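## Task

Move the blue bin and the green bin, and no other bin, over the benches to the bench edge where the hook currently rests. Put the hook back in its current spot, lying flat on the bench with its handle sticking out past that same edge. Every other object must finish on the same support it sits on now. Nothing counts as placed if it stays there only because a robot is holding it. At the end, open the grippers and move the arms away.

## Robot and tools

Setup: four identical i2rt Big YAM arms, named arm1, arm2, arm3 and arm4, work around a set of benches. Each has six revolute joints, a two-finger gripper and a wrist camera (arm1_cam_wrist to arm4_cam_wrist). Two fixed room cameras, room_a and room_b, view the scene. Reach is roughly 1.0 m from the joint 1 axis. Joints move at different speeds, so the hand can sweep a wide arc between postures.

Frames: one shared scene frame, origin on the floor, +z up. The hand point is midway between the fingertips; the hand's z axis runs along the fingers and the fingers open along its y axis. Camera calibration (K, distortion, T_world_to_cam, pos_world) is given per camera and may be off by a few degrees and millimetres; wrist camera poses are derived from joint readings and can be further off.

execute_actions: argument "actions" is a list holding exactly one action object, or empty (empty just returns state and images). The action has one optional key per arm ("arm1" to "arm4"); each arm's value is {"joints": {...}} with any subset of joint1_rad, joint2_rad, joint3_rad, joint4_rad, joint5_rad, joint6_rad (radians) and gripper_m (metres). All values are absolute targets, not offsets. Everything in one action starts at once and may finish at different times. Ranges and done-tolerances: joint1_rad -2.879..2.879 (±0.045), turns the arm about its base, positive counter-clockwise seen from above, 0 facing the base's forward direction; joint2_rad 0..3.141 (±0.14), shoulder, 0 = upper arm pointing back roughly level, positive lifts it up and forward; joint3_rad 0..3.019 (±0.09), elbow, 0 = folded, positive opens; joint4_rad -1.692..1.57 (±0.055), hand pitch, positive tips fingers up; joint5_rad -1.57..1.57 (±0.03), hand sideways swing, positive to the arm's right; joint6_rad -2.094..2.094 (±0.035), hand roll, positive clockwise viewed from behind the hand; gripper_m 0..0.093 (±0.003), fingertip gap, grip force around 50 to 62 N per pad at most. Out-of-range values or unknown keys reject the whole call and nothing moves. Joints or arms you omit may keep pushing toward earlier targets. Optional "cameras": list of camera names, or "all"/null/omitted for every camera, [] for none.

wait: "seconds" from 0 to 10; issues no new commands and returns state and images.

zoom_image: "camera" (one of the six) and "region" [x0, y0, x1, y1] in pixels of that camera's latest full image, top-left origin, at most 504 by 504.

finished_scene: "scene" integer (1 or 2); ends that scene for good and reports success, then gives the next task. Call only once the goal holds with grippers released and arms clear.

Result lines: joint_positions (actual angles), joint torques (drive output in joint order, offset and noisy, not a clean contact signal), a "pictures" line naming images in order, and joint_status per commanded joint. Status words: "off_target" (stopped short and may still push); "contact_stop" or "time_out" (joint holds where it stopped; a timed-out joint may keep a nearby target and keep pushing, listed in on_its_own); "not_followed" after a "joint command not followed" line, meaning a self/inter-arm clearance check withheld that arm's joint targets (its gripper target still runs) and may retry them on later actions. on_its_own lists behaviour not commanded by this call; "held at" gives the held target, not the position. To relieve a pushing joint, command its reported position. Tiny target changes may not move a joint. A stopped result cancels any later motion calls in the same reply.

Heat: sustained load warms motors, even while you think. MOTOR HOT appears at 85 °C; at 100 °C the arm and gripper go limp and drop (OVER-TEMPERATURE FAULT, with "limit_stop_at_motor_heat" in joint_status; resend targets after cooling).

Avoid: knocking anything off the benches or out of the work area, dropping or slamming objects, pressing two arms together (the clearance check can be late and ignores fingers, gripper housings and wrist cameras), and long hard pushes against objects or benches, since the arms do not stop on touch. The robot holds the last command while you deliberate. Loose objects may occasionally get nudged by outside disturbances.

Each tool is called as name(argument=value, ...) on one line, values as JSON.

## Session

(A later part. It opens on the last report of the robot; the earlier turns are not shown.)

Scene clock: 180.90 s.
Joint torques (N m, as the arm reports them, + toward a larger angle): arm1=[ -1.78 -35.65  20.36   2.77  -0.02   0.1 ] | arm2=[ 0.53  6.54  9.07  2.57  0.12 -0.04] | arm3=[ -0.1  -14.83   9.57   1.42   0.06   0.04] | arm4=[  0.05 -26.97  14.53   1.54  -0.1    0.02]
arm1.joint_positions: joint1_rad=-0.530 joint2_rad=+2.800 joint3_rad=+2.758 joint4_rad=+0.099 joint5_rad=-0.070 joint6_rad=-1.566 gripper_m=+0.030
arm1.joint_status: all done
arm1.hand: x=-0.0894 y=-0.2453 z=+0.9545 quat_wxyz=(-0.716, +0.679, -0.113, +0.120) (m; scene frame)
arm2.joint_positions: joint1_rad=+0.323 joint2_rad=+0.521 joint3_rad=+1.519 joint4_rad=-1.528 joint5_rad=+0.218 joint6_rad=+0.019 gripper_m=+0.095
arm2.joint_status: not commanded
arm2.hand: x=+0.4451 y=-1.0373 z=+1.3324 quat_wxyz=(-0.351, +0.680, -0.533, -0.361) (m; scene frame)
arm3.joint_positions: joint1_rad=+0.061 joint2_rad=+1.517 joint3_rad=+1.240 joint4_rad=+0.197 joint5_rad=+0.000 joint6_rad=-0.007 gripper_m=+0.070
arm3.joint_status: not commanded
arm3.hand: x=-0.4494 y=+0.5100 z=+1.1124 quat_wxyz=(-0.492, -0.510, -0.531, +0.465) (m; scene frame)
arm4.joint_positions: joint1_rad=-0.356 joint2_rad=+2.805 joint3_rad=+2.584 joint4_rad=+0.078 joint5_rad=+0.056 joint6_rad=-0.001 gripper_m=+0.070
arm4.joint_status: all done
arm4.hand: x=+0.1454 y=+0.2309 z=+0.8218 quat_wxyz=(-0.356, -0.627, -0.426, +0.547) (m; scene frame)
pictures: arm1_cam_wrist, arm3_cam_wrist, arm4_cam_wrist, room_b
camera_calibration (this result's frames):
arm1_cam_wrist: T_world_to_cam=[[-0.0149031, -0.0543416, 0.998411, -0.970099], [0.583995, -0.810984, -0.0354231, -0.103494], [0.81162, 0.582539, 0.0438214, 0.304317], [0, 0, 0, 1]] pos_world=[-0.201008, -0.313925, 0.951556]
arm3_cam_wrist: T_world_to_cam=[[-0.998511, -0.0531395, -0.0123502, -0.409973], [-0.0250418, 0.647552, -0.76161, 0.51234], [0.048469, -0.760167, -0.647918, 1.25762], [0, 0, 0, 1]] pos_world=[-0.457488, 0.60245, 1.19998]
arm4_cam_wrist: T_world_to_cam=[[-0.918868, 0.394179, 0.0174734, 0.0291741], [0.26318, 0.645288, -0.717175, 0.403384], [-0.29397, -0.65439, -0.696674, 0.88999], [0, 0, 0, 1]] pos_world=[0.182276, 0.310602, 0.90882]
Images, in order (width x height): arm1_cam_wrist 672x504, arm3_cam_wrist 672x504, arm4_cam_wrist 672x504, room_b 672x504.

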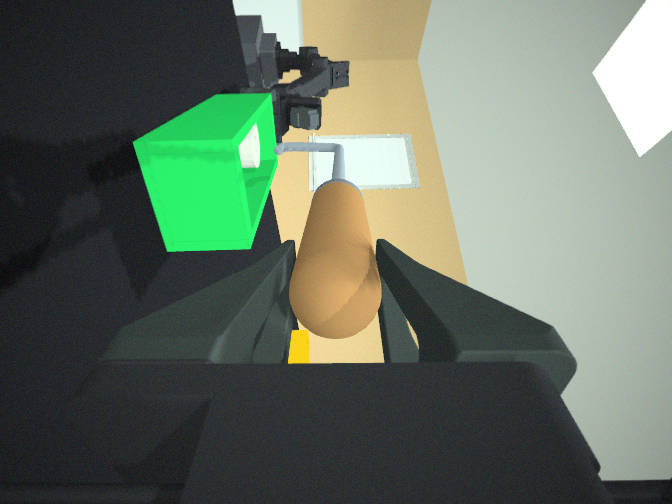

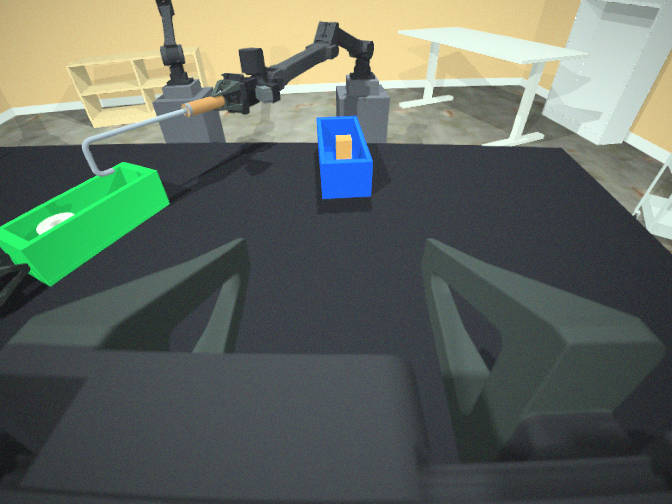

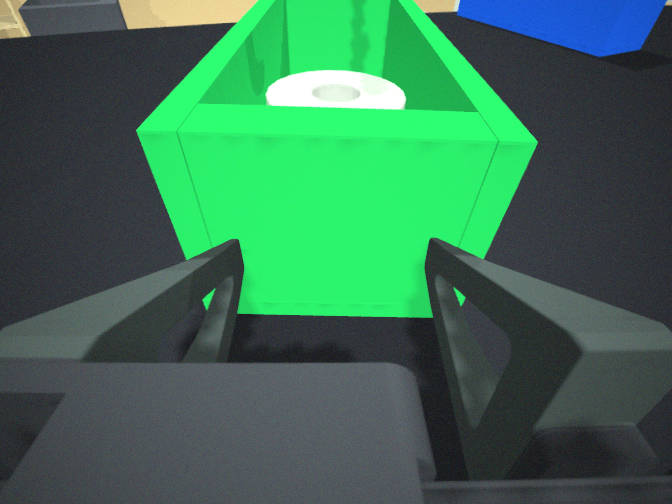

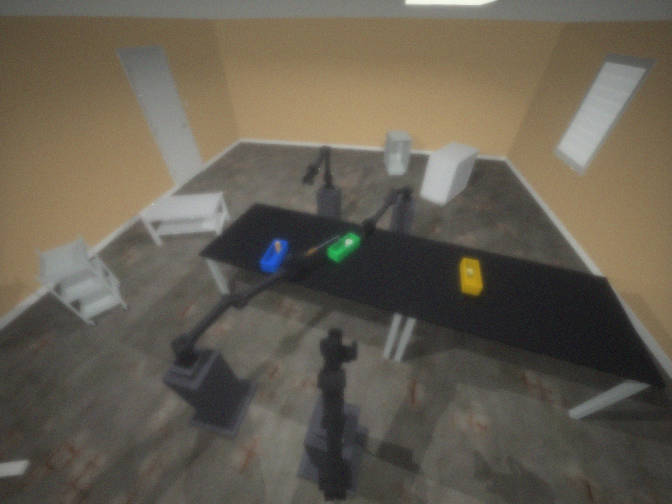

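execute_actions(actions=[{"arm1":{"joints":{"joint2_rad":2.835}},"arm4":{"joints":{"joint2_rad":1.5,"joint3_rad":1.25,"joint4_rad":0.2,"joint5_rad":0}}}], cameras=["arm1_cam_wrist","arm4_cam_wrist","arm3_cam_wrist"])

Scene clock: 188.20 s.
Joint torques (N m, as the arm reports them, + toward a larger angle): arm1=[ -1.29 -35.86  20.05   2.33  -0.03   0.11] | arm2=[ 0.47  6.73  9.14  2.55  0.08 -0.03] | arm3=[ -0.21 -14.96   9.57   1.49   0.08   0.06] | arm4=[  0.37 -12.98  10.57   2.03  -0.15  -0.02]
arm1.joint_positions: joint1_rad=-0.530 joint2_rad=+2.878 joint3_rad=+2.762 joint4_rad=+0.099 joint5_rad=-0.070 joint6_rad=-1.565 gripper_m=+0.030
arm1.joint_status: all done
arm1.hand: x=-0.0885 y=-0.2439 z=+0.8790 quat_wxyz=(-0.691, +0.704, -0.119, +0.114) (m; scene frame)
arm2.joint_positions: joint1_rad=+0.323 joint2_rad=+0.521 joint3_rad=+1.519 joint4_rad=-1.528 joint5_rad=+0.218 joint6_rad=+0.019 gripper_m=+0.095
arm2.joint_status: not commanded
arm2.hand: x=+0.4451 y=-1.0373 z=+1.3324 quat_wxyz=(-0.351, +0.680, -0.533, -0.361) (m; scene frame)
arm3.joint_positions: joint1_rad=+0.061 joint2_rad=+1.517 joint3_rad=+1.240 joint4_rad=+0.197 joint5_rad=+0.000 joint6_rad=-0.007 gripper_m=+0.070
arm3.joint_status: not commanded
arm3.hand: x=-0.4494 y=+0.5100 z=+1.1124 quat_wxyz=(-0.492, -0.510, -0.531, +0.465) (m; scene frame)
arm4.joint_positions: joint1_rad=-0.356 joint2_rad=+1.485 joint3_rad=+1.244 joint4_rad=+0.199 joint5_rad=+0.002 joint6_rad=-0.001 gripper_m=+0.070
arm4.joint_status: all done
arm4.hand: x=+0.2707 y=+0.5485 z=+1.1639 quat_wxyz=(-0.394, -0.590, -0.421, +0.566) (m; scene frame)
pictures: arm1_cam_wrist, arm3_cam_wrist, arm4_cam_wrist
camera_calibration (this result's frames):
arm1_cam_wrist: T_world_to_cam=[[0.0139087, 0.0125745, 0.999824, -0.877036], [0.583317, -0.812242, 0.00210072, -0.138887], [0.812126, 0.583185, -0.0186321, 0.361188], [0, 0, 0, 1]] pos_world=[-0.200116, -0.312421, 0.883903]
arm3_cam_wrist: T_world_to_cam=[[-0.998511, -0.0531395, -0.0123502, -0.409973], [-0.0250418, 0.647552, -0.76161, 0.51234], [0.048469, -0.760167, -0.647918, 1.25762], [0, 0, 0, 1]] pos_world=[-0.457488, 0.60245, 1.19998]
arm4_cam_wrist: T_world_to_cam=[[-0.938436, 0.345356, 0.00817334, 0.056101], [0.208751, 0.585775, -0.783129, 0.535011], [-0.275246, -0.73321, -0.621806, 1.324], [0, 0, 0, 1]] pos_world=[0.305387, 0.637996, 1.24179]
Images, in order (width x height): arm1_cam_wrist 672x504, arm3_cam_wrist 672x504, arm4_cam_wrist 672x504.

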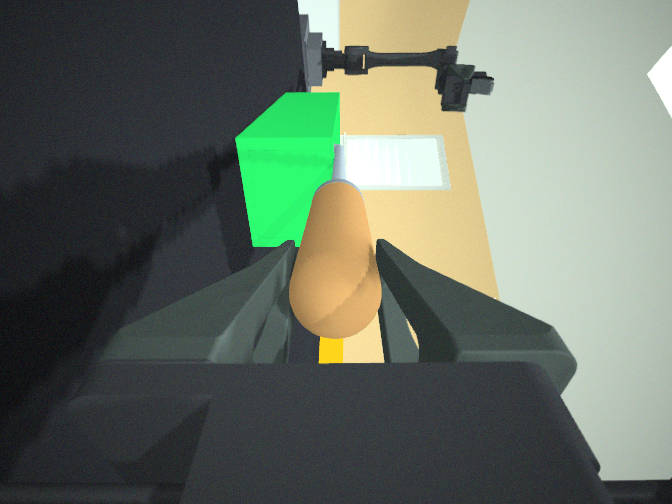

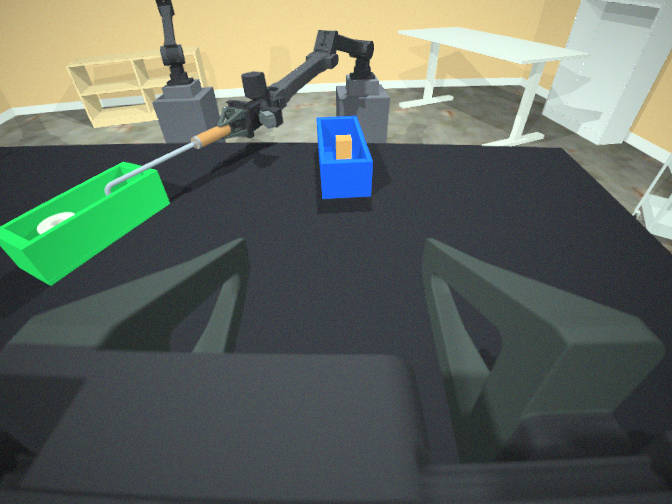

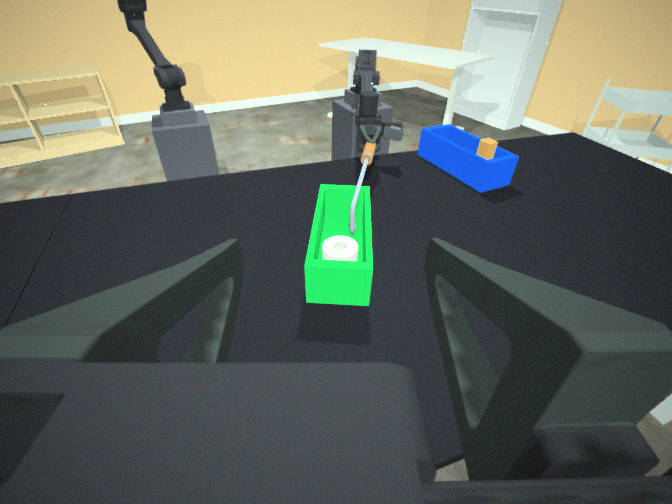

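execute_actions(actions=[{"arm1":{"joints":{"joint2_rad":2.585,"joint3_rad":2.435}}}], cameras=["arm1_cam_wrist"])

execute_actions(actions=[{"arm1":{"joints":{"joint2_rad":2.39,"joint3_rad":2.16}}}], cameras=["arm1_cam_wrist","arm4_cam_wrist"])

Scene clock: 208.57 s.
Joint torques (N m, as the arm reports them, + toward a larger angle): arm1=[ -0.89 -33.73  15.12   2.79  -0.04   0.06] | arm2=[ 0.45  6.65  9.17  2.48  0.1  -0.06] | arm3=[ -0.01 -14.65   9.6    1.44   0.05   0.05] | arm4=[ -0.14 -13.37  10.34   2.14  -0.17  -0.01]
arm1.joint_positions: joint1_rad=-0.530 joint2_rad=+2.620 joint3_rad=+2.405 joint4_rad=+0.094 joint5_rad=-0.070 joint6_rad=-1.564 gripper_m=+0.030
arm1.joint_status: all done
arm1.hand: x=-0.0999 y=-0.2706 z=+0.9128 quat_wxyz=(-0.654, +0.738, -0.128, +0.105) (m; scene frame)
arm2.joint_positions: joint1_rad=+0.323 joint2_rad=+0.521 joint3_rad=+1.519 joint4_rad=-1.528 joint5_rad=+0.218 joint6_rad=+0.019 gripper_m=+0.095
arm2.joint_status: not commanded
arm2.hand: x=+0.4451 y=-1.0373 z=+1.3324 quat_wxyz=(-0.351, +0.680, -0.533, -0.361) (m; scene frame)
arm3.joint_positions: joint1_rad=+0.061 joint2_rad=+1.517 joint3_rad=+1.240 joint4_rad=+0.197 joint5_rad=+0.000 joint6_rad=-0.007 gripper_m=+0.070
arm3.joint_status: not commanded
arm3.hand: x=-0.4494 y=+0.5100 z=+1.1124 quat_wxyz=(-0.492, -0.510, -0.531, +0.465) (m; scene frame)
arm4.joint_positions: joint1_rad=-0.356 joint2_rad=+1.485 joint3_rad=+1.244 joint4_rad=+0.199 joint5_rad=+0.002 joint6_rad=-0.001 gripper_m=+0.070
arm4.joint_status: not commanded
arm4.hand: x=+0.2707 y=+0.5485 z=+1.1639 quat_wxyz=(-0.394, -0.590, -0.421, +0.566) (m; scene frame)
pictures: arm1_cam_wrist
camera_calibration (this result's frames):
arm1_cam_wrist: T_world_to_cam=[[0.0552255, 0.107902, 0.992627, -0.873797], [0.584177, -0.809725, 0.0555186, -0.201934], [0.809745, 0.576804, -0.107751, 0.466045], [0, 0, 0, 1]] pos_world=[-0.211156, -0.338043, 0.928782]
Images, in order (width x height): arm1_cam_wrist 672x504.

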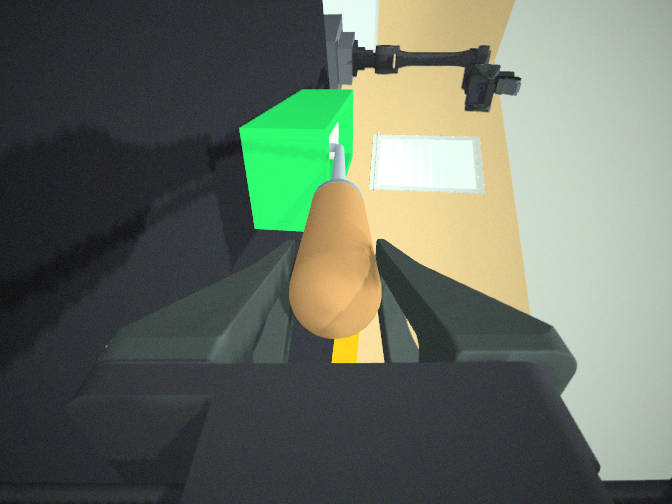

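Scene clock: 209.77 s.
Joint torques (N m, as the arm reports them, + toward a larger angle): arm1=[ -0.43 -31.29  14.63   2.72  -0.07   0.1 ] | arm2=[ 0.52  6.62  9.07  2.53  0.09 -0.05] | arm3=[ -0.49 -15.12   9.5    1.38   0.06   0.04] | arm4=[  0.03 -13.87  10.56   2.13  -0.16  -0.01]
arm1.joint_positions: joint1_rad=-0.530 joint2_rad=+2.425 joint3_rad=+2.135 joint4_rad=+0.098 joint5_rad=-0.070 joint6_rad=-1.564 gripper_m=+0.030
arm1.joint_status: all done
arm1.hand: x=-0.1163 y=-0.3090 z=+0.9356 quat_wxyz=(-0.627, +0.761, -0.134, +0.099) (m; scene frame)
arm2.joint_positions: joint1_rad=+0.323 joint2_rad=+0.521 joint3_rad=+1.519 joint4_rad=-1.528 joint5_rad=+0.218 joint6_rad=+0.019 gripper_m=+0.095
arm2.joint_status: not commanded
arm2.hand: x=+0.4451 y=-1.0373 z=+1.3324 quat_wxyz=(-0.351, +0.680, -0.533, -0.361) (m; scene frame)
arm3.joint_positions: joint1_rad=+0.061 joint2_rad=+1.517 joint3_rad=+1.240 joint4_rad=+0.197 joint5_rad=+0.000 joint6_rad=-0.007 gripper_m=+0.070
arm3.joint_status: not commanded
arm3.hand: x=-0.4494 y=+0.5100 z=+1.1124 quat_wxyz=(-0.492, -0.510, -0.531, +0.465) (m; scene frame)
arm4.joint_positions: joint1_rad=-0.356 joint2_rad=+1.485 joint3_rad=+1.244 joint4_rad=+0.199 joint5_rad=+0.002 joint6_rad=-0.001 gripper_m=+0.070
arm4.joint_status: not commanded
arm4.hand: x=+0.2707 y=+0.5485 z=+1.1639 quat_wxyz=(-0.394, -0.590, -0.421, +0.566) (m; scene frame)
pictures: arm1_cam_wrist, arm4_cam_wrist
camera_calibration (this result's frames):
arm1_cam_wrist: T_world_to_cam=[[0.0827808, 0.172723, 0.981486, -0.857788], [0.585732, -0.805232, 0.0923039, -0.257656], [0.806266, 0.567247, -0.167827, 0.556786], [0, 0, 0, 1]] pos_world=[-0.226992, -0.375147, 0.959133]
arm4_cam_wrist: T_world_to_cam=[[-0.938436, 0.345356, 0.00817334, 0.056101], [0.208751, 0.585775, -0.783129, 0.535011], [-0.275246, -0.73321, -0.621806, 1.324], [0, 0, 0, 1]] pos_world=[0.305387, 0.637996, 1.24179]
Images, in order (width x height): arm1_cam_wrist 672x504, arm4_cam_wrist 672x504.

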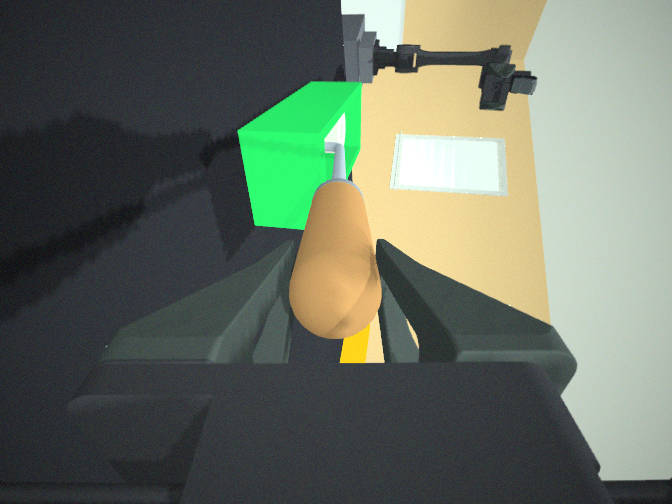

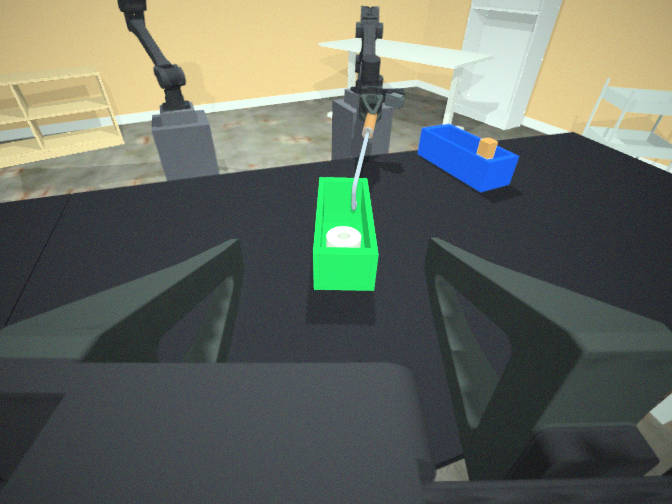

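execute_actions(actions=[])

Scene clock: 220.80 s.
Joint torques (N m, as the arm reports them, + toward a larger angle): arm1=[ -1.67 -32.47  14.49   2.59  -0.05   0.05] | arm2=[ 0.35  6.81  9.12  2.57  0.1  -0.06] | arm3=[ -0.22 -14.89   9.59   1.43   0.07   0.07] | arm4=[  0.49 -13.56  10.53   1.85  -0.15   0.01]
arm1.joint_positions: joint1_rad=-0.530 joint2_rad=+2.425 joint3_rad=+2.135 joint4_rad=+0.098 joint5_rad=-0.070 joint6_rad=-1.564 gripper_m=+0.030
arm1.joint_status: all done
arm1.hand: x=-0.1163 y=-0.3090 z=+0.9356 quat_wxyz=(-0.627, +0.761, -0.134, +0.099) (m; scene frame)
arm2.joint_positions: joint1_rad=+0.323 joint2_rad=+0.521 joint3_rad=+1.519 joint4_rad=-1.528 joint5_rad=+0.218 joint6_rad=+0.019 gripper_m=+0.095
arm2.joint_status: not commanded
arm2.hand: x=+0.4451 y=-1.0373 z=+1.3324 quat_wxyz=(-0.351, +0.680, -0.533, -0.361) (m; scene frame)
arm3.joint_positions: joint1_rad=+0.061 joint2_rad=+1.517 joint3_rad=+1.240 joint4_rad=+0.197 joint5_rad=+0.000 joint6_rad=-0.007 gripper_m=+0.070
arm3.joint_status: not commanded
arm3.hand: x=-0.4494 y=+0.5100 z=+1.1124 quat_wxyz=(-0.492, -0.510, -0.531, +0.465) (m; scene frame)
arm4.joint_positions: joint1_rad=-0.356 joint2_rad=+1.485 joint3_rad=+1.244 joint4_rad=+0.199 joint5_rad=+0.002 joint6_rad=-0.001 gripper_m=+0.070
arm4.joint_status: not commanded
arm4.hand: x=+0.2707 y=+0.5485 z=+1.1639 quat_wxyz=(-0.394, -0.590, -0.421, +0.566) (m; scene frame)
pictures: arm1_cam_wrist, arm2_cam_wrist, arm3_cam_wrist, arm4_cam_wrist, room_a, room_b
camera_calibration (this result's frames):
arm1_cam_wrist: T_world_to_cam=[[0.0827808, 0.172723, 0.981486, -0.857788], [0.585732, -0.805232, 0.0923039, -0.257656], [0.806266, 0.567247, -0.167827, 0.556786], [0, 0, 0, 1]] pos_world=[-0.226992, -0.375147, 0.959133]
arm2_cam_wrist: T_world_to_cam=[[0.978248, 0.178185, 0.106211, -0.399874], [0.206286, -0.889524, -0.407668, -0.465102], [0.0218369, 0.42071, -0.906932, 1.75605], [0, 0, 0, 1]] pos_world=[0.448773, -1.08126, 1.44548]
arm3_cam_wrist: T_world_to_cam=[[-0.998511, -0.0531395, -0.0123502, -0.409973], [-0.0250418, 0.647552, -0.76161, 0.51234], [0.048469, -0.760167, -0.647918, 1.25762], [0, 0, 0, 1]] pos_world=[-0.457488, 0.60245, 1.19998]
arm4_cam_wrist: T_world_to_cam=[[-0.938436, 0.345356, 0.00817334, 0.056101], [0.208751, 0.585775, -0.783129, 0.535011], [-0.275246, -0.73321, -0.621806, 1.324], [0, 0, 0, 1]] pos_world=[0.305387, 0.637996, 1.24179]
Images, in order (width x height): arm1_cam_wrist 672x504, arm2_cam_wrist 672x504, arm3_cam_wrist 672x504, arm4_cam_wrist 672x504, room_a 672x504, room_b 672x504.

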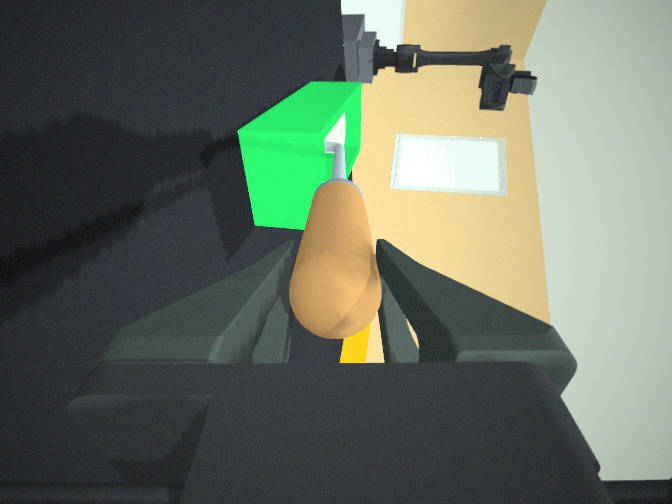

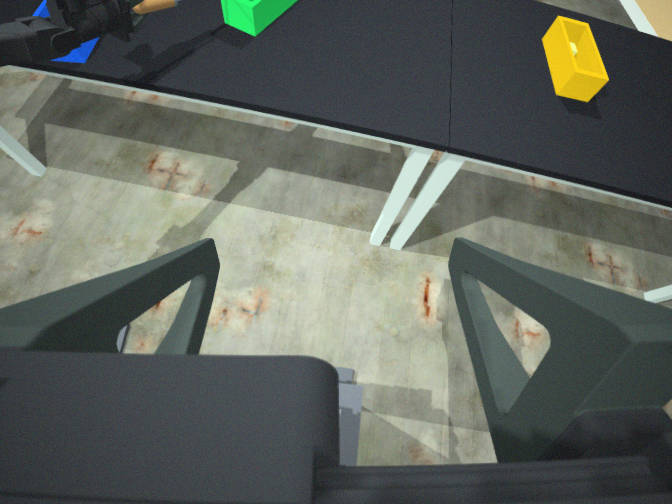

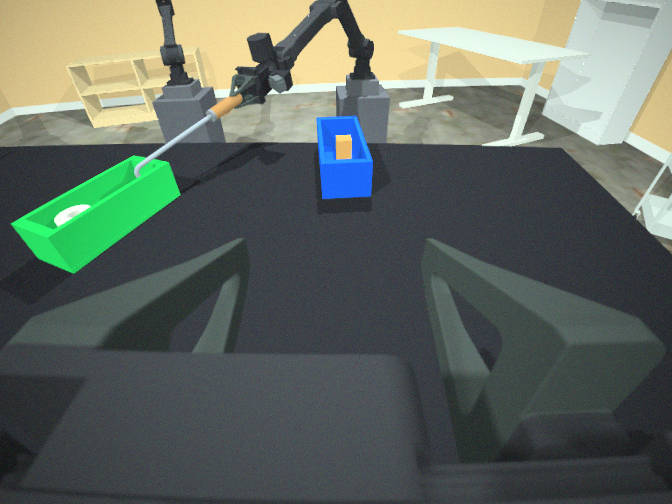

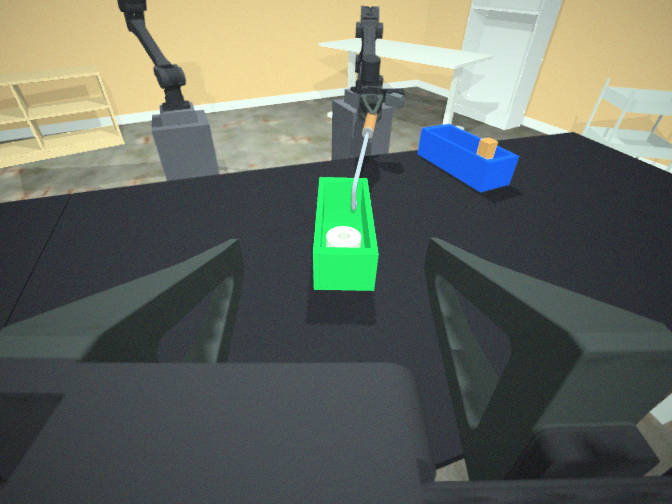

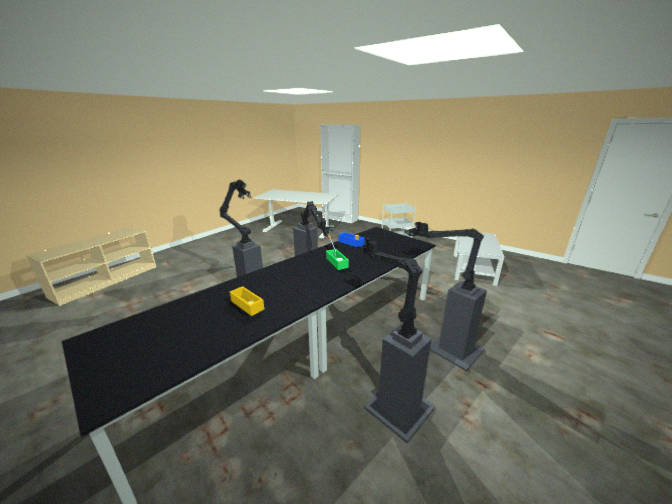

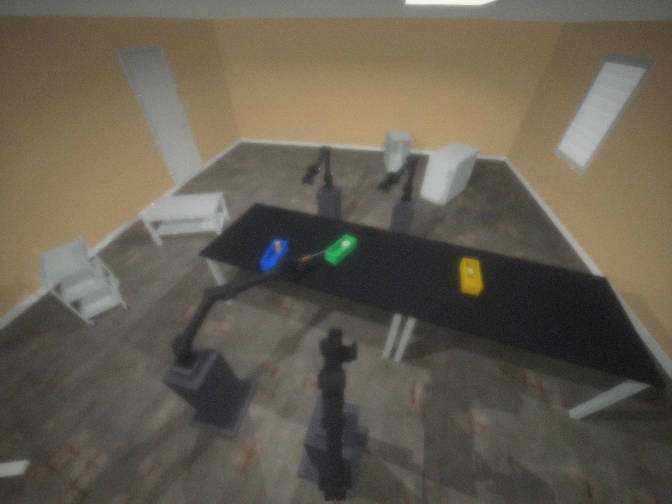

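execute_actions(actions=[{"arm1":{"joints":{"joint2_rad":2.19,"joint3_rad":1.90}}}], cameras=["arm3_cam_wrist","arm4_cam_wrist"])

execute_actions(actions=[{"arm1":{"joints":{"joint2_rad":1.99,"joint3_rad":1.645}}}], cameras=["arm3_cam_wrist","arm4_cam_wrist"])

Scene clock: 225.57 s.
Joint torques (N m, as the arm reports them, + toward a larger angle): arm1=[ -1.29 -30.23  14.05   2.56  -0.05   0.07] | arm2=[ 0.35  6.63  9.11  2.51  0.09 -0.04] | arm3=[ -0.26 -14.99   9.59   1.49   0.08   0.06] | arm4=[  0.58 -13.49  10.6    1.91  -0.12   0.02]
arm1.joint_positions: joint1_rad=-0.530 joint2_rad=+2.224 joint3_rad=+1.877 joint4_rad=+0.098 joint5_rad=-0.070 joint6_rad=-1.564 gripper_m=+0.030
arm1.joint_status: all done
arm1.hand: x=-0.1379 y=-0.3606 z=+0.9636 quat_wxyz=(-0.606, +0.778, -0.138, +0.094) (m; scene frame)
arm2.joint_positions: joint1_rad=+0.323 joint2_rad=+0.521 joint3_rad=+1.519 joint4_rad=-1.528 joint5_rad=+0.218 joint6_rad=+0.019 gripper_m=+0.095
arm2.joint_status: not commanded
arm2.hand: x=+0.4451 y=-1.0373 z=+1.3324 quat_wxyz=(-0.351, +0.680, -0.533, -0.361) (m; scene frame)
arm3.joint_positions: joint1_rad=+0.061 joint2_rad=+1.517 joint3_rad=+1.240 joint4_rad=+0.197 joint5_rad=+0.000 joint6_rad=-0.007 gripper_m=+0.070
arm3.joint_status: not commanded
arm3.hand: x=-0.4494 y=+0.5100 z=+1.1124 quat_wxyz=(-0.492, -0.510, -0.531, +0.465) (m; scene frame)
arm4.joint_positions: joint1_rad=-0.356 joint2_rad=+1.485 joint3_rad=+1.244 joint4_rad=+0.199 joint5_rad=+0.002 joint6_rad=-0.001 gripper_m=+0.070
arm4.joint_status: not commanded
arm4.hand: x=+0.2707 y=+0.5485 z=+1.1639 quat_wxyz=(-0.394, -0.590, -0.421, +0.566) (m; scene frame)
pictures: arm3_cam_wrist, arm4_cam_wrist
camera_calibration (this result's frames):
arm3_cam_wrist: T_world_to_cam=[[-0.998511, -0.0531395, -0.0123502, -0.409973], [-0.0250418, 0.647552, -0.76161, 0.51234], [0.048469, -0.760167, -0.647918, 1.25762], [0, 0, 0, 1]] pos_world=[-0.457488, 0.60245, 1.19998]
arm4_cam_wrist: T_world_to_cam=[[-0.938436, 0.345356, 0.00817334, 0.056101], [0.208751, 0.585775, -0.783129, 0.535011], [-0.275246, -0.73321, -0.621806, 1.324], [0, 0, 0, 1]] pos_world=[0.305387, 0.637996, 1.24179]
Images, in order (width x height): arm3_cam_wrist 672x504, arm4_cam_wrist 672x504.

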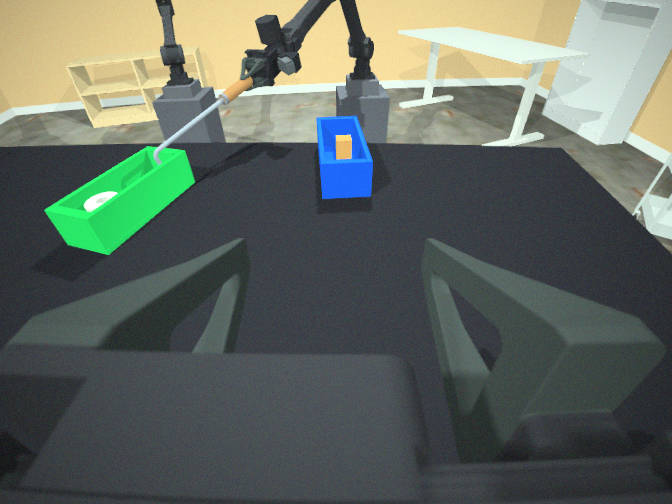

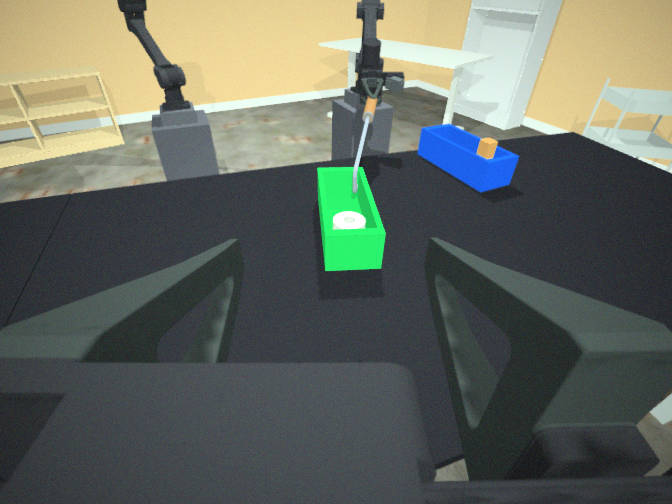

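Scene clock: 226.70 s.
Joint torques (N m, as the arm reports them, + toward a larger angle): arm1=[ -0.92 -27.03  13.82   2.58  -0.12   0.08] | arm2=[ 0.28  6.81  9.07  2.51  0.11 -0.05] | arm3=[ -0.21 -14.93   9.64   1.47   0.05   0.05] | arm4=[  1.05 -14.17  10.55   1.9   -0.18   0.  ]
arm1.joint_positions: joint1_rad=-0.530 joint2_rad=+2.026 joint3_rad=+1.624 joint4_rad=+0.097 joint5_rad=-0.070 joint6_rad=-1.564 gripper_m=+0.030
arm1.joint_status: all done
arm1.hand: x=-0.1646 y=-0.4232 z=+0.9821 quat_wxyz=(-0.584, +0.794, -0.142, +0.090) (m; scene frame)
arm2.joint_positions: joint1_rad=+0.323 joint2_rad=+0.521 joint3_rad=+1.519 joint4_rad=-1.528 joint5_rad=+0.218 joint6_rad=+0.019 gripper_m=+0.095
arm2.joint_status: not commanded
arm2.hand: x=+0.4451 y=-1.0373 z=+1.3324 quat_wxyz=(-0.351, +0.680, -0.533, -0.361) (m; scene frame)
arm3.joint_positions: joint1_rad=+0.061 joint2_rad=+1.517 joint3_rad=+1.240 joint4_rad=+0.197 joint5_rad=+0.000 joint6_rad=-0.007 gripper_m=+0.070
arm3.joint_status: not commanded
arm3.hand: x=-0.4494 y=+0.5100 z=+1.1124 quat_wxyz=(-0.492, -0.510, -0.531, +0.465) (m; scene frame)
arm4.joint_positions: joint1_rad=-0.356 joint2_rad=+1.485 joint3_rad=+1.244 joint4_rad=+0.199 joint5_rad=+0.002 joint6_rad=-0.001 gripper_m=+0.070
arm4.joint_status: not commanded
arm4.hand: x=+0.2707 y=+0.5485 z=+1.1639 quat_wxyz=(-0.394, -0.590, -0.421, +0.566) (m; scene frame)
pictures: arm3_cam_wrist, arm4_cam_wrist
camera_calibration (this result's frames):
arm3_cam_wrist: T_world_to_cam=[[-0.998511, -0.0531395, -0.0123502, -0.409973], [-0.0250418, 0.647552, -0.76161, 0.51234], [0.048469, -0.760167, -0.647918, 1.25762], [0, 0, 0, 1]] pos_world=[-0.457488, 0.60245, 1.19998]
arm4_cam_wrist: T_world_to_cam=[[-0.938436, 0.345356, 0.00817334, 0.056101], [0.208751, 0.585775, -0.783129, 0.535011], [-0.275246, -0.73321, -0.621806, 1.324], [0, 0, 0, 1]] pos_world=[0.305387, 0.637996, 1.24179]
Images, in order (width x height): arm3_cam_wrist 672x504, arm4_cam_wrist 672x504.

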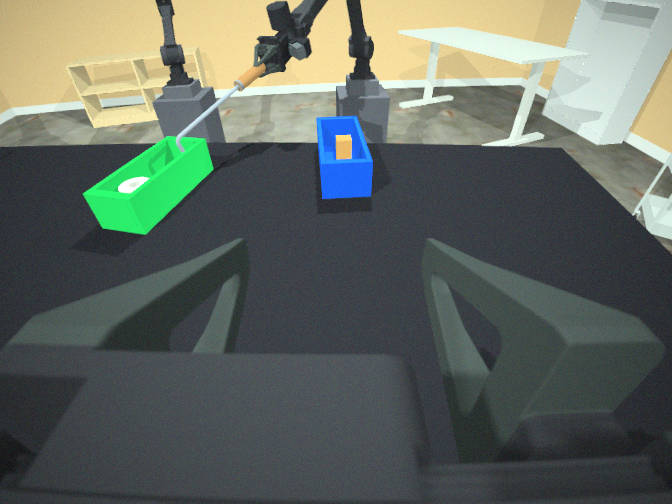

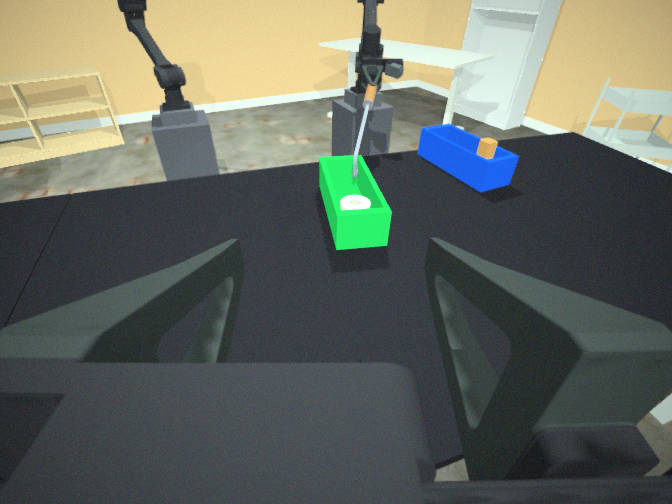

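execute_actions(actions=[{"arm1":{"joints":{"joint2_rad":1.785,"joint3_rad":1.40}}}], cameras=["arm3_cam_wrist"])

execute_actions(actions=[{"arm1":{"joints":{"joint2_rad":1.67,"joint3_rad":1.27}}}], cameras=["arm1_cam_wrist","arm2_cam_wrist","arm3_cam_wrist","arm4_cam_wrist"])

Scene clock: 234.27 s.
Joint torques (N m, as the arm reports them, + toward a larger angle): arm1=[ -1.73 -23.26  13.6    2.63  -0.11   0.11] | arm2=[ 0.19  6.84  9.06  2.52  0.1  -0.04] | arm3=[ -0.13 -15.2    9.53   1.47   0.08   0.05] | arm4=[  0.76 -13.65  10.45   2.04  -0.21   0.02]
arm1.joint_positions: joint1_rad=-0.530 joint2_rad=+1.815 joint3_rad=+1.378 joint4_rad=+0.097 joint5_rad=-0.070 joint6_rad=-1.564 gripper_m=+0.030
arm1.joint_status: all done
arm1.hand: x=-0.1951 y=-0.4950 z=+1.0027 quat_wxyz=(-0.570, +0.804, -0.145, +0.086) (m; scene frame)
arm2.joint_positions: joint1_rad=+0.323 joint2_rad=+0.521 joint3_rad=+1.519 joint4_rad=-1.528 joint5_rad=+0.218 joint6_rad=+0.019 gripper_m=+0.095
arm2.joint_status: not commanded
arm2.hand: x=+0.4451 y=-1.0373 z=+1.3324 quat_wxyz=(-0.351, +0.680, -0.533, -0.361) (m; scene frame)
arm3.joint_positions: joint1_rad=+0.061 joint2_rad=+1.517 joint3_rad=+1.240 joint4_rad=+0.197 joint5_rad=+0.000 joint6_rad=-0.007 gripper_m=+0.070
arm3.joint_status: not commanded
arm3.hand: x=-0.4494 y=+0.5100 z=+1.1124 quat_wxyz=(-0.492, -0.510, -0.531, +0.465) (m; scene frame)
arm4.joint_positions: joint1_rad=-0.356 joint2_rad=+1.485 joint3_rad=+1.244 joint4_rad=+0.199 joint5_rad=+0.002 joint6_rad=-0.001 gripper_m=+0.070
arm4.joint_status: not commanded
arm4.hand: x=+0.2707 y=+0.5485 z=+1.1639 quat_wxyz=(-0.394, -0.590, -0.421, +0.566) (m; scene frame)
pictures: arm3_cam_wrist
camera_calibration (this result's frames):
arm3_cam_wrist: T_world_to_cam=[[-0.998511, -0.0531395, -0.0123502, -0.409973], [-0.0250418, 0.647552, -0.76161, 0.51234], [0.048469, -0.760167, -0.647918, 1.25762], [0, 0, 0, 1]] pos_world=[-0.457488, 0.60245, 1.19998]
Images, in order (width x height): arm3_cam_wrist 672x504.

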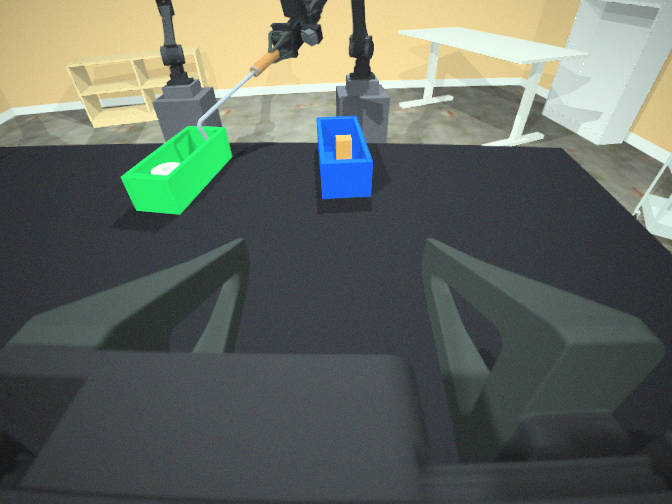

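Scene clock: 235.10 s.
Joint torques (N m, as the arm reports them, + toward a larger angle): arm1=[ -1.61 -23.02  13.7    2.58  -0.09   0.05] | arm2=[ 0.72  6.72  9.06  2.48  0.11 -0.04] | arm3=[ -0.17 -15.08   9.56   1.47   0.09   0.04] | arm4=[  0.14 -13.83  10.61   2.08  -0.17  -0.05]
arm1.joint_positions: joint1_rad=-0.530 joint2_rad=+1.709 joint3_rad=+1.243 joint4_rad=+0.097 joint5_rad=-0.070 joint6_rad=-1.564 gripper_m=+0.030
arm1.joint_status: all done
arm1.hand: x=-0.2130 y=-0.5368 z=+1.0006 quat_wxyz=(-0.559, +0.812, -0.147, +0.084) (m; scene frame)
arm2.joint_positions: joint1_rad=+0.323 joint2_rad=+0.521 joint3_rad=+1.519 joint4_rad=-1.528 joint5_rad=+0.218 joint6_rad=+0.019 gripper_m=+0.095
arm2.joint_status: not commanded
arm2.hand: x=+0.4451 y=-1.0373 z=+1.3324 quat_wxyz=(-0.351, +0.680, -0.533, -0.361) (m; scene frame)
arm3.joint_positions: joint1_rad=+0.061 joint2_rad=+1.517 joint3_rad=+1.240 joint4_rad=+0.197 joint5_rad=+0.000 joint6_rad=-0.007 gripper_m=+0.070
arm3.joint_status: not commanded
arm3.hand: x=-0.4494 y=+0.5100 z=+1.1124 quat_wxyz=(-0.492, -0.510, -0.531, +0.465) (m; scene frame)
arm4.joint_positions: joint1_rad=-0.356 joint2_rad=+1.485 joint3_rad=+1.244 joint4_rad=+0.199 joint5_rad=+0.002 joint6_rad=-0.001 gripper_m=+0.070
arm4.joint_status: not commanded
arm4.hand: x=+0.2707 y=+0.5485 z=+1.1639 quat_wxyz=(-0.394, -0.590, -0.421, +0.566) (m; scene frame)
pictures: arm1_cam_wrist, arm2_cam_wrist, arm3_cam_wrist, arm4_cam_wrist
camera_calibration (this result's frames):
arm1_cam_wrist: T_world_to_cam=[[0.149637, 0.328475, 0.932584, -0.727469], [0.594658, -0.783448, 0.180531, -0.465104], [0.789931, 0.527555, -0.312563, 0.894892], [0, 0, 0, 1]] pos_world=[-0.321468, -0.597534, 1.0421]
arm2_cam_wrist: T_world_to_cam=[[0.978248, 0.178185, 0.106211, -0.399874], [0.206286, -0.889524, -0.407668, -0.465102], [0.0218369, 0.42071, -0.906932, 1.75605], [0, 0, 0, 1]] pos_world=[0.448773, -1.08126, 1.44548]
arm3_cam_wrist: T_world_to_cam=[[-0.998511, -0.0531395, -0.0123502, -0.409973], [-0.0250418, 0.647552, -0.76161, 0.51234], [0.048469, -0.760167, -0.647918, 1.25762], [0, 0, 0, 1]] pos_world=[-0.457488, 0.60245, 1.19998]
arm4_cam_wrist: T_world_to_cam=[[-0.938436, 0.345356, 0.00817334, 0.056101], [0.208751, 0.585775, -0.783129, 0.535011], [-0.275246, -0.73321, -0.621806, 1.324], [0, 0, 0, 1]] pos_world=[0.305387, 0.637996, 1.24179]
Images, in order (width x height): arm1_cam_wrist 672x504, arm2_cam_wrist 672x504, arm3_cam_wrist 672x504, arm4_cam_wrist 672x504.

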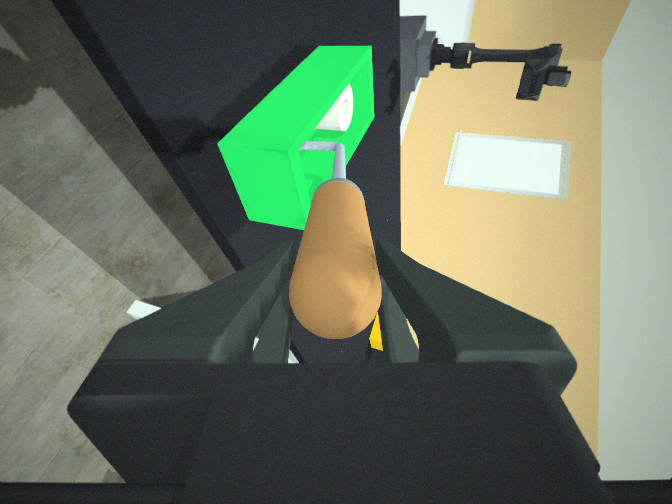

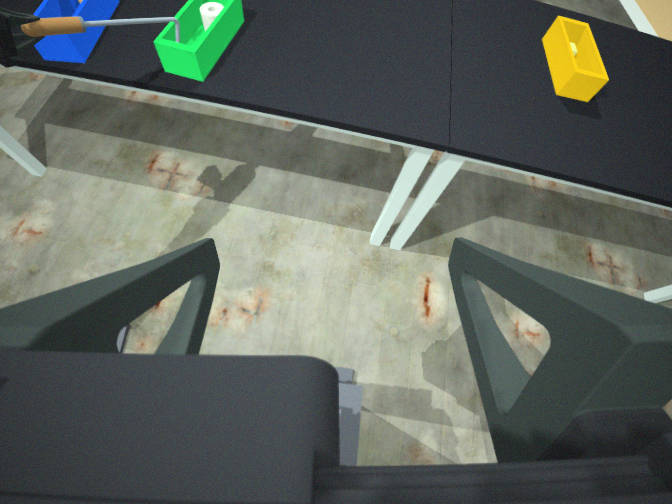

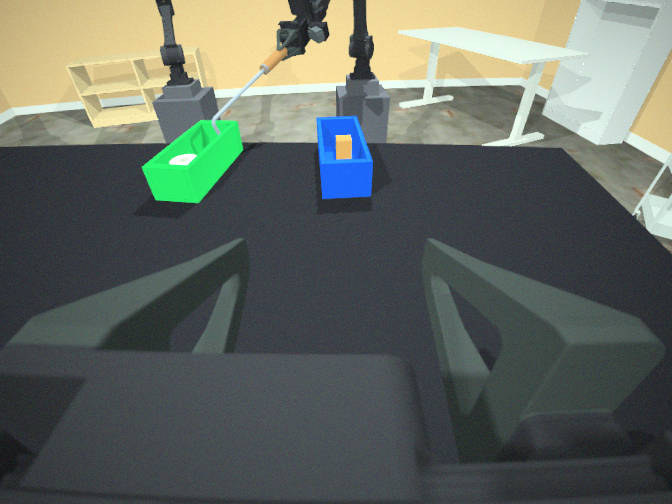

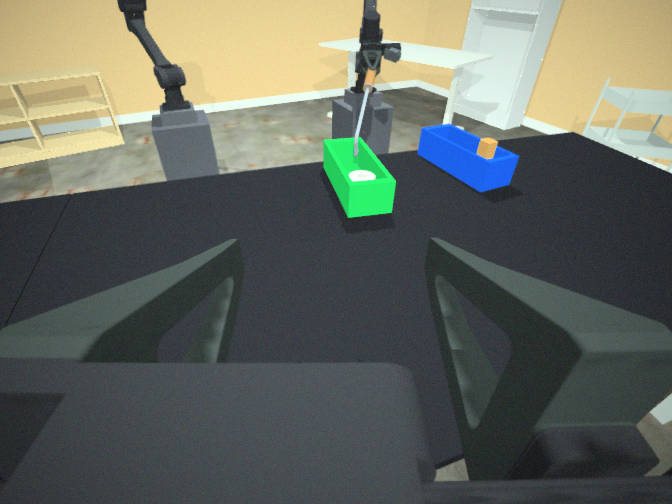

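zoom_image(camera="arm2_cam_wrist", region=[0, 0, 280, 130])

Region (0, 0, 280, 130) of arm2_cam_wrist's 672x504 image, scaled by 1.800, with more detail than that image has; it fills the top 234 rows of this view, and the rest is white.

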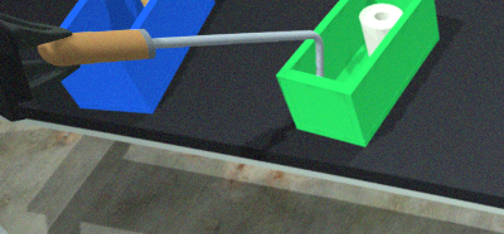

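execute_actions(actions=[{"arm1":{"joints":{"joint2_rad":1.61,"joint3_rad":1.205}}}], cameras=["arm2_cam_wrist","arm3_cam_wrist"])

zoom_image(camera="arm2_cam_wrist", region=[0, 0, 280, 130])

Scene clock: 241.30 s.
Joint torques (N m, as the arm reports them, + toward a larger angle): arm1=[ -1.6  -21.13  13.66   2.74  -0.07   0.04] | arm2=[ 0.53  6.76  9.1   2.46  0.1  -0.04] | arm3=[ -0.21 -14.88   9.53   1.41   0.05   0.04] | arm4=[  0.38 -13.45  10.52   1.92  -0.16  -0.03]
arm1.joint_positions: joint1_rad=-0.530 joint2_rad=+1.650 joint3_rad=+1.179 joint4_rad=+0.097 joint5_rad=-0.070 joint6_rad=-1.564 gripper_m=+0.030
arm1.joint_status: all done
arm1.hand: x=-0.2219 y=-0.5579 z=+1.0043 quat_wxyz=(-0.557, +0.813, -0.147, +0.083) (m; scene frame)
arm2.joint_positions: joint1_rad=+0.323 joint2_rad=+0.521 joint3_rad=+1.519 joint4_rad=-1.528 joint5_rad=+0.218 joint6_rad=+0.019 gripper_m=+0.095
arm2.joint_status: not commanded
arm2.hand: x=+0.4451 y=-1.0373 z=+1.3324 quat_wxyz=(-0.351, +0.680, -0.533, -0.361) (m; scene frame)
arm3.joint_positions: joint1_rad=+0.061 joint2_rad=+1.517 joint3_rad=+1.240 joint4_rad=+0.197 joint5_rad=+0.000 joint6_rad=-0.007 gripper_m=+0.070
arm3.joint_status: not commanded
arm3.hand: x=-0.4494 y=+0.5100 z=+1.1124 quat_wxyz=(-0.492, -0.510, -0.531, +0.465) (m; scene frame)
arm4.joint_positions: joint1_rad=-0.356 joint2_rad=+1.485 joint3_rad=+1.244 joint4_rad=+0.199 joint5_rad=+0.002 joint6_rad=-0.001 gripper_m=+0.070
arm4.joint_status: not commanded
arm4.hand: x=+0.2707 y=+0.5485 z=+1.1639 quat_wxyz=(-0.394, -0.590, -0.421, +0.566) (m; scene frame)
pictures: arm2_cam_wrist, arm3_cam_wrist
camera_calibration (this result's frames):
arm2_cam_wrist: T_world_to_cam=[[0.978248, 0.178185, 0.106211, -0.399874], [0.206286, -0.889524, -0.407668, -0.465102], [0.0218369, 0.42071, -0.906932, 1.75605], [0, 0, 0, 1]] pos_world=[0.448773, -1.08126, 1.44548]
arm3_cam_wrist: T_world_to_cam=[[-0.998511, -0.0531395, -0.0123502, -0.409973], [-0.0250418, 0.647552, -0.76161, 0.51234], [0.048469, -0.760167, -0.647918, 1.25762], [0, 0, 0, 1]] pos_world=[-0.457488, 0.60245, 1.19998]
Images, in order (width x height): arm2_cam_wrist 672x504, arm3_cam_wrist 672x504.

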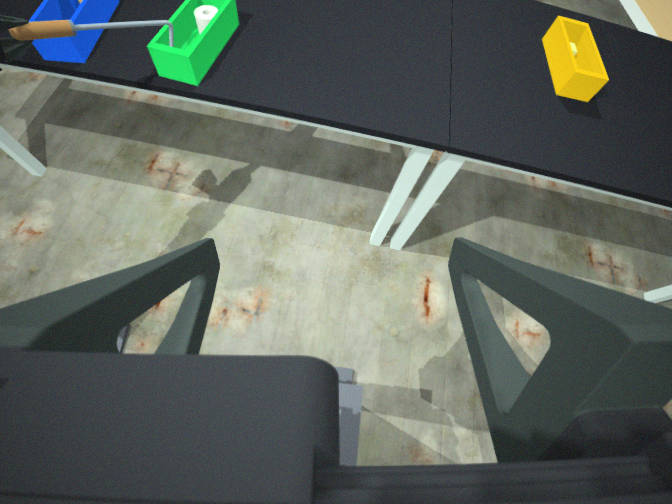

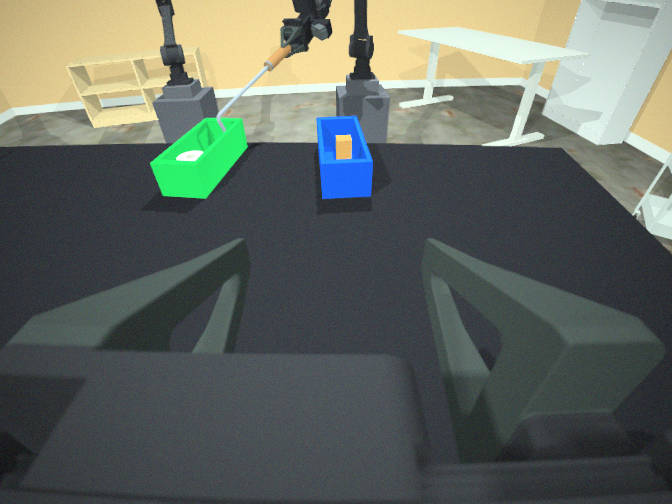

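Region (0, 0, 280, 130) of arm2_cam_wrist's 672x504 image, scaled by 1.800, with more detail than that image has; it fills the top 234 rows of this view, and the rest is white.

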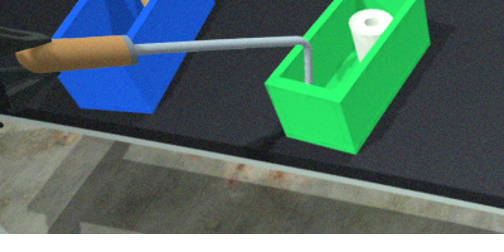

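execute_actions(actions=[{"arm1":{"joints":{"joint3_rad":1.47,"joint4_rad":0.3}}}], cameras=["arm3_cam_wrist"])

Scene clock: 248.70 s.
Joint torques (N m, as the arm reports them, + toward a larger angle): arm1=[ -1.53 -20.69  18.34   2.91  -0.01   0.07] | arm2=[ 0.52  6.74  9.05  2.54  0.09 -0.05] | arm3=[ -0.13 -14.84   9.51   1.48   0.07   0.05] | arm4=[  1.12 -14.13  10.51   2.22  -0.16   0.02]
arm1.joint_positions: joint1_rad=-0.530 joint2_rad=+1.636 joint3_rad=+1.410 joint4_rad=+0.263 joint5_rad=-0.070 joint6_rad=-1.563 gripper_m=+0.030
arm1.joint_status: all done
arm1.hand: x=-0.2054 y=-0.5174 z=+1.1919 quat_wxyz=(-0.709, +0.685, -0.115, +0.118) (m; scene frame)
arm2.joint_positions: joint1_rad=+0.323 joint2_rad=+0.521 joint3_rad=+1.519 joint4_rad=-1.528 joint5_rad=+0.218 joint6_rad=+0.019 gripper_m=+0.095
arm2.joint_status: not commanded
arm2.hand: x=+0.4451 y=-1.0373 z=+1.3324 quat_wxyz=(-0.351, +0.680, -0.533, -0.361) (m; scene frame)
arm3.joint_positions: joint1_rad=+0.061 joint2_rad=+1.517 joint3_rad=+1.240 joint4_rad=+0.197 joint5_rad=+0.000 joint6_rad=-0.007 gripper_m=+0.070
arm3.joint_status: not commanded
arm3.hand: x=-0.4494 y=+0.5100 z=+1.1124 quat_wxyz=(-0.492, -0.510, -0.531, +0.465) (m; scene frame)
arm4.joint_positions: joint1_rad=-0.356 joint2_rad=+1.485 joint3_rad=+1.244 joint4_rad=+0.199 joint5_rad=+0.002 joint6_rad=-0.001 gripper_m=+0.070
arm4.joint_status: not commanded
arm4.hand: x=+0.2707 y=+0.5485 z=+1.1639 quat_wxyz=(-0.394, -0.590, -0.421, +0.566) (m; scene frame)
pictures: arm3_cam_wrist
camera_calibration (this result's frames):
arm3_cam_wrist: T_world_to_cam=[[-0.998511, -0.0531395, -0.0123502, -0.409973], [-0.0250418, 0.647552, -0.76161, 0.51234], [0.048469, -0.760167, -0.647918, 1.25762], [0, 0, 0, 1]] pos_world=[-0.457488, 0.60245, 1.19998]
Images, in order (width x height): arm3_cam_wrist 672x504.

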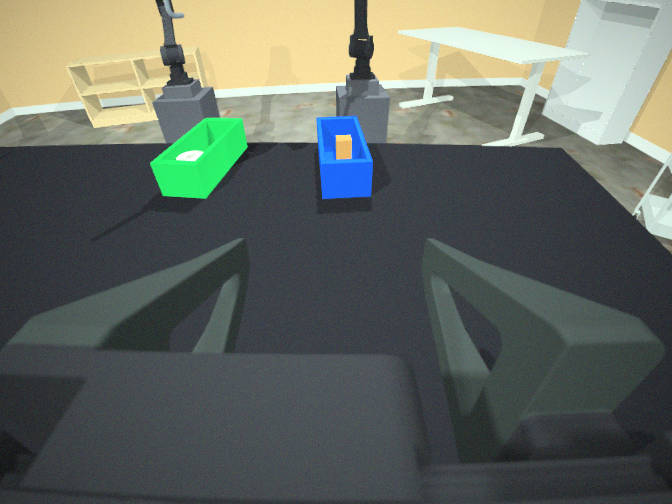

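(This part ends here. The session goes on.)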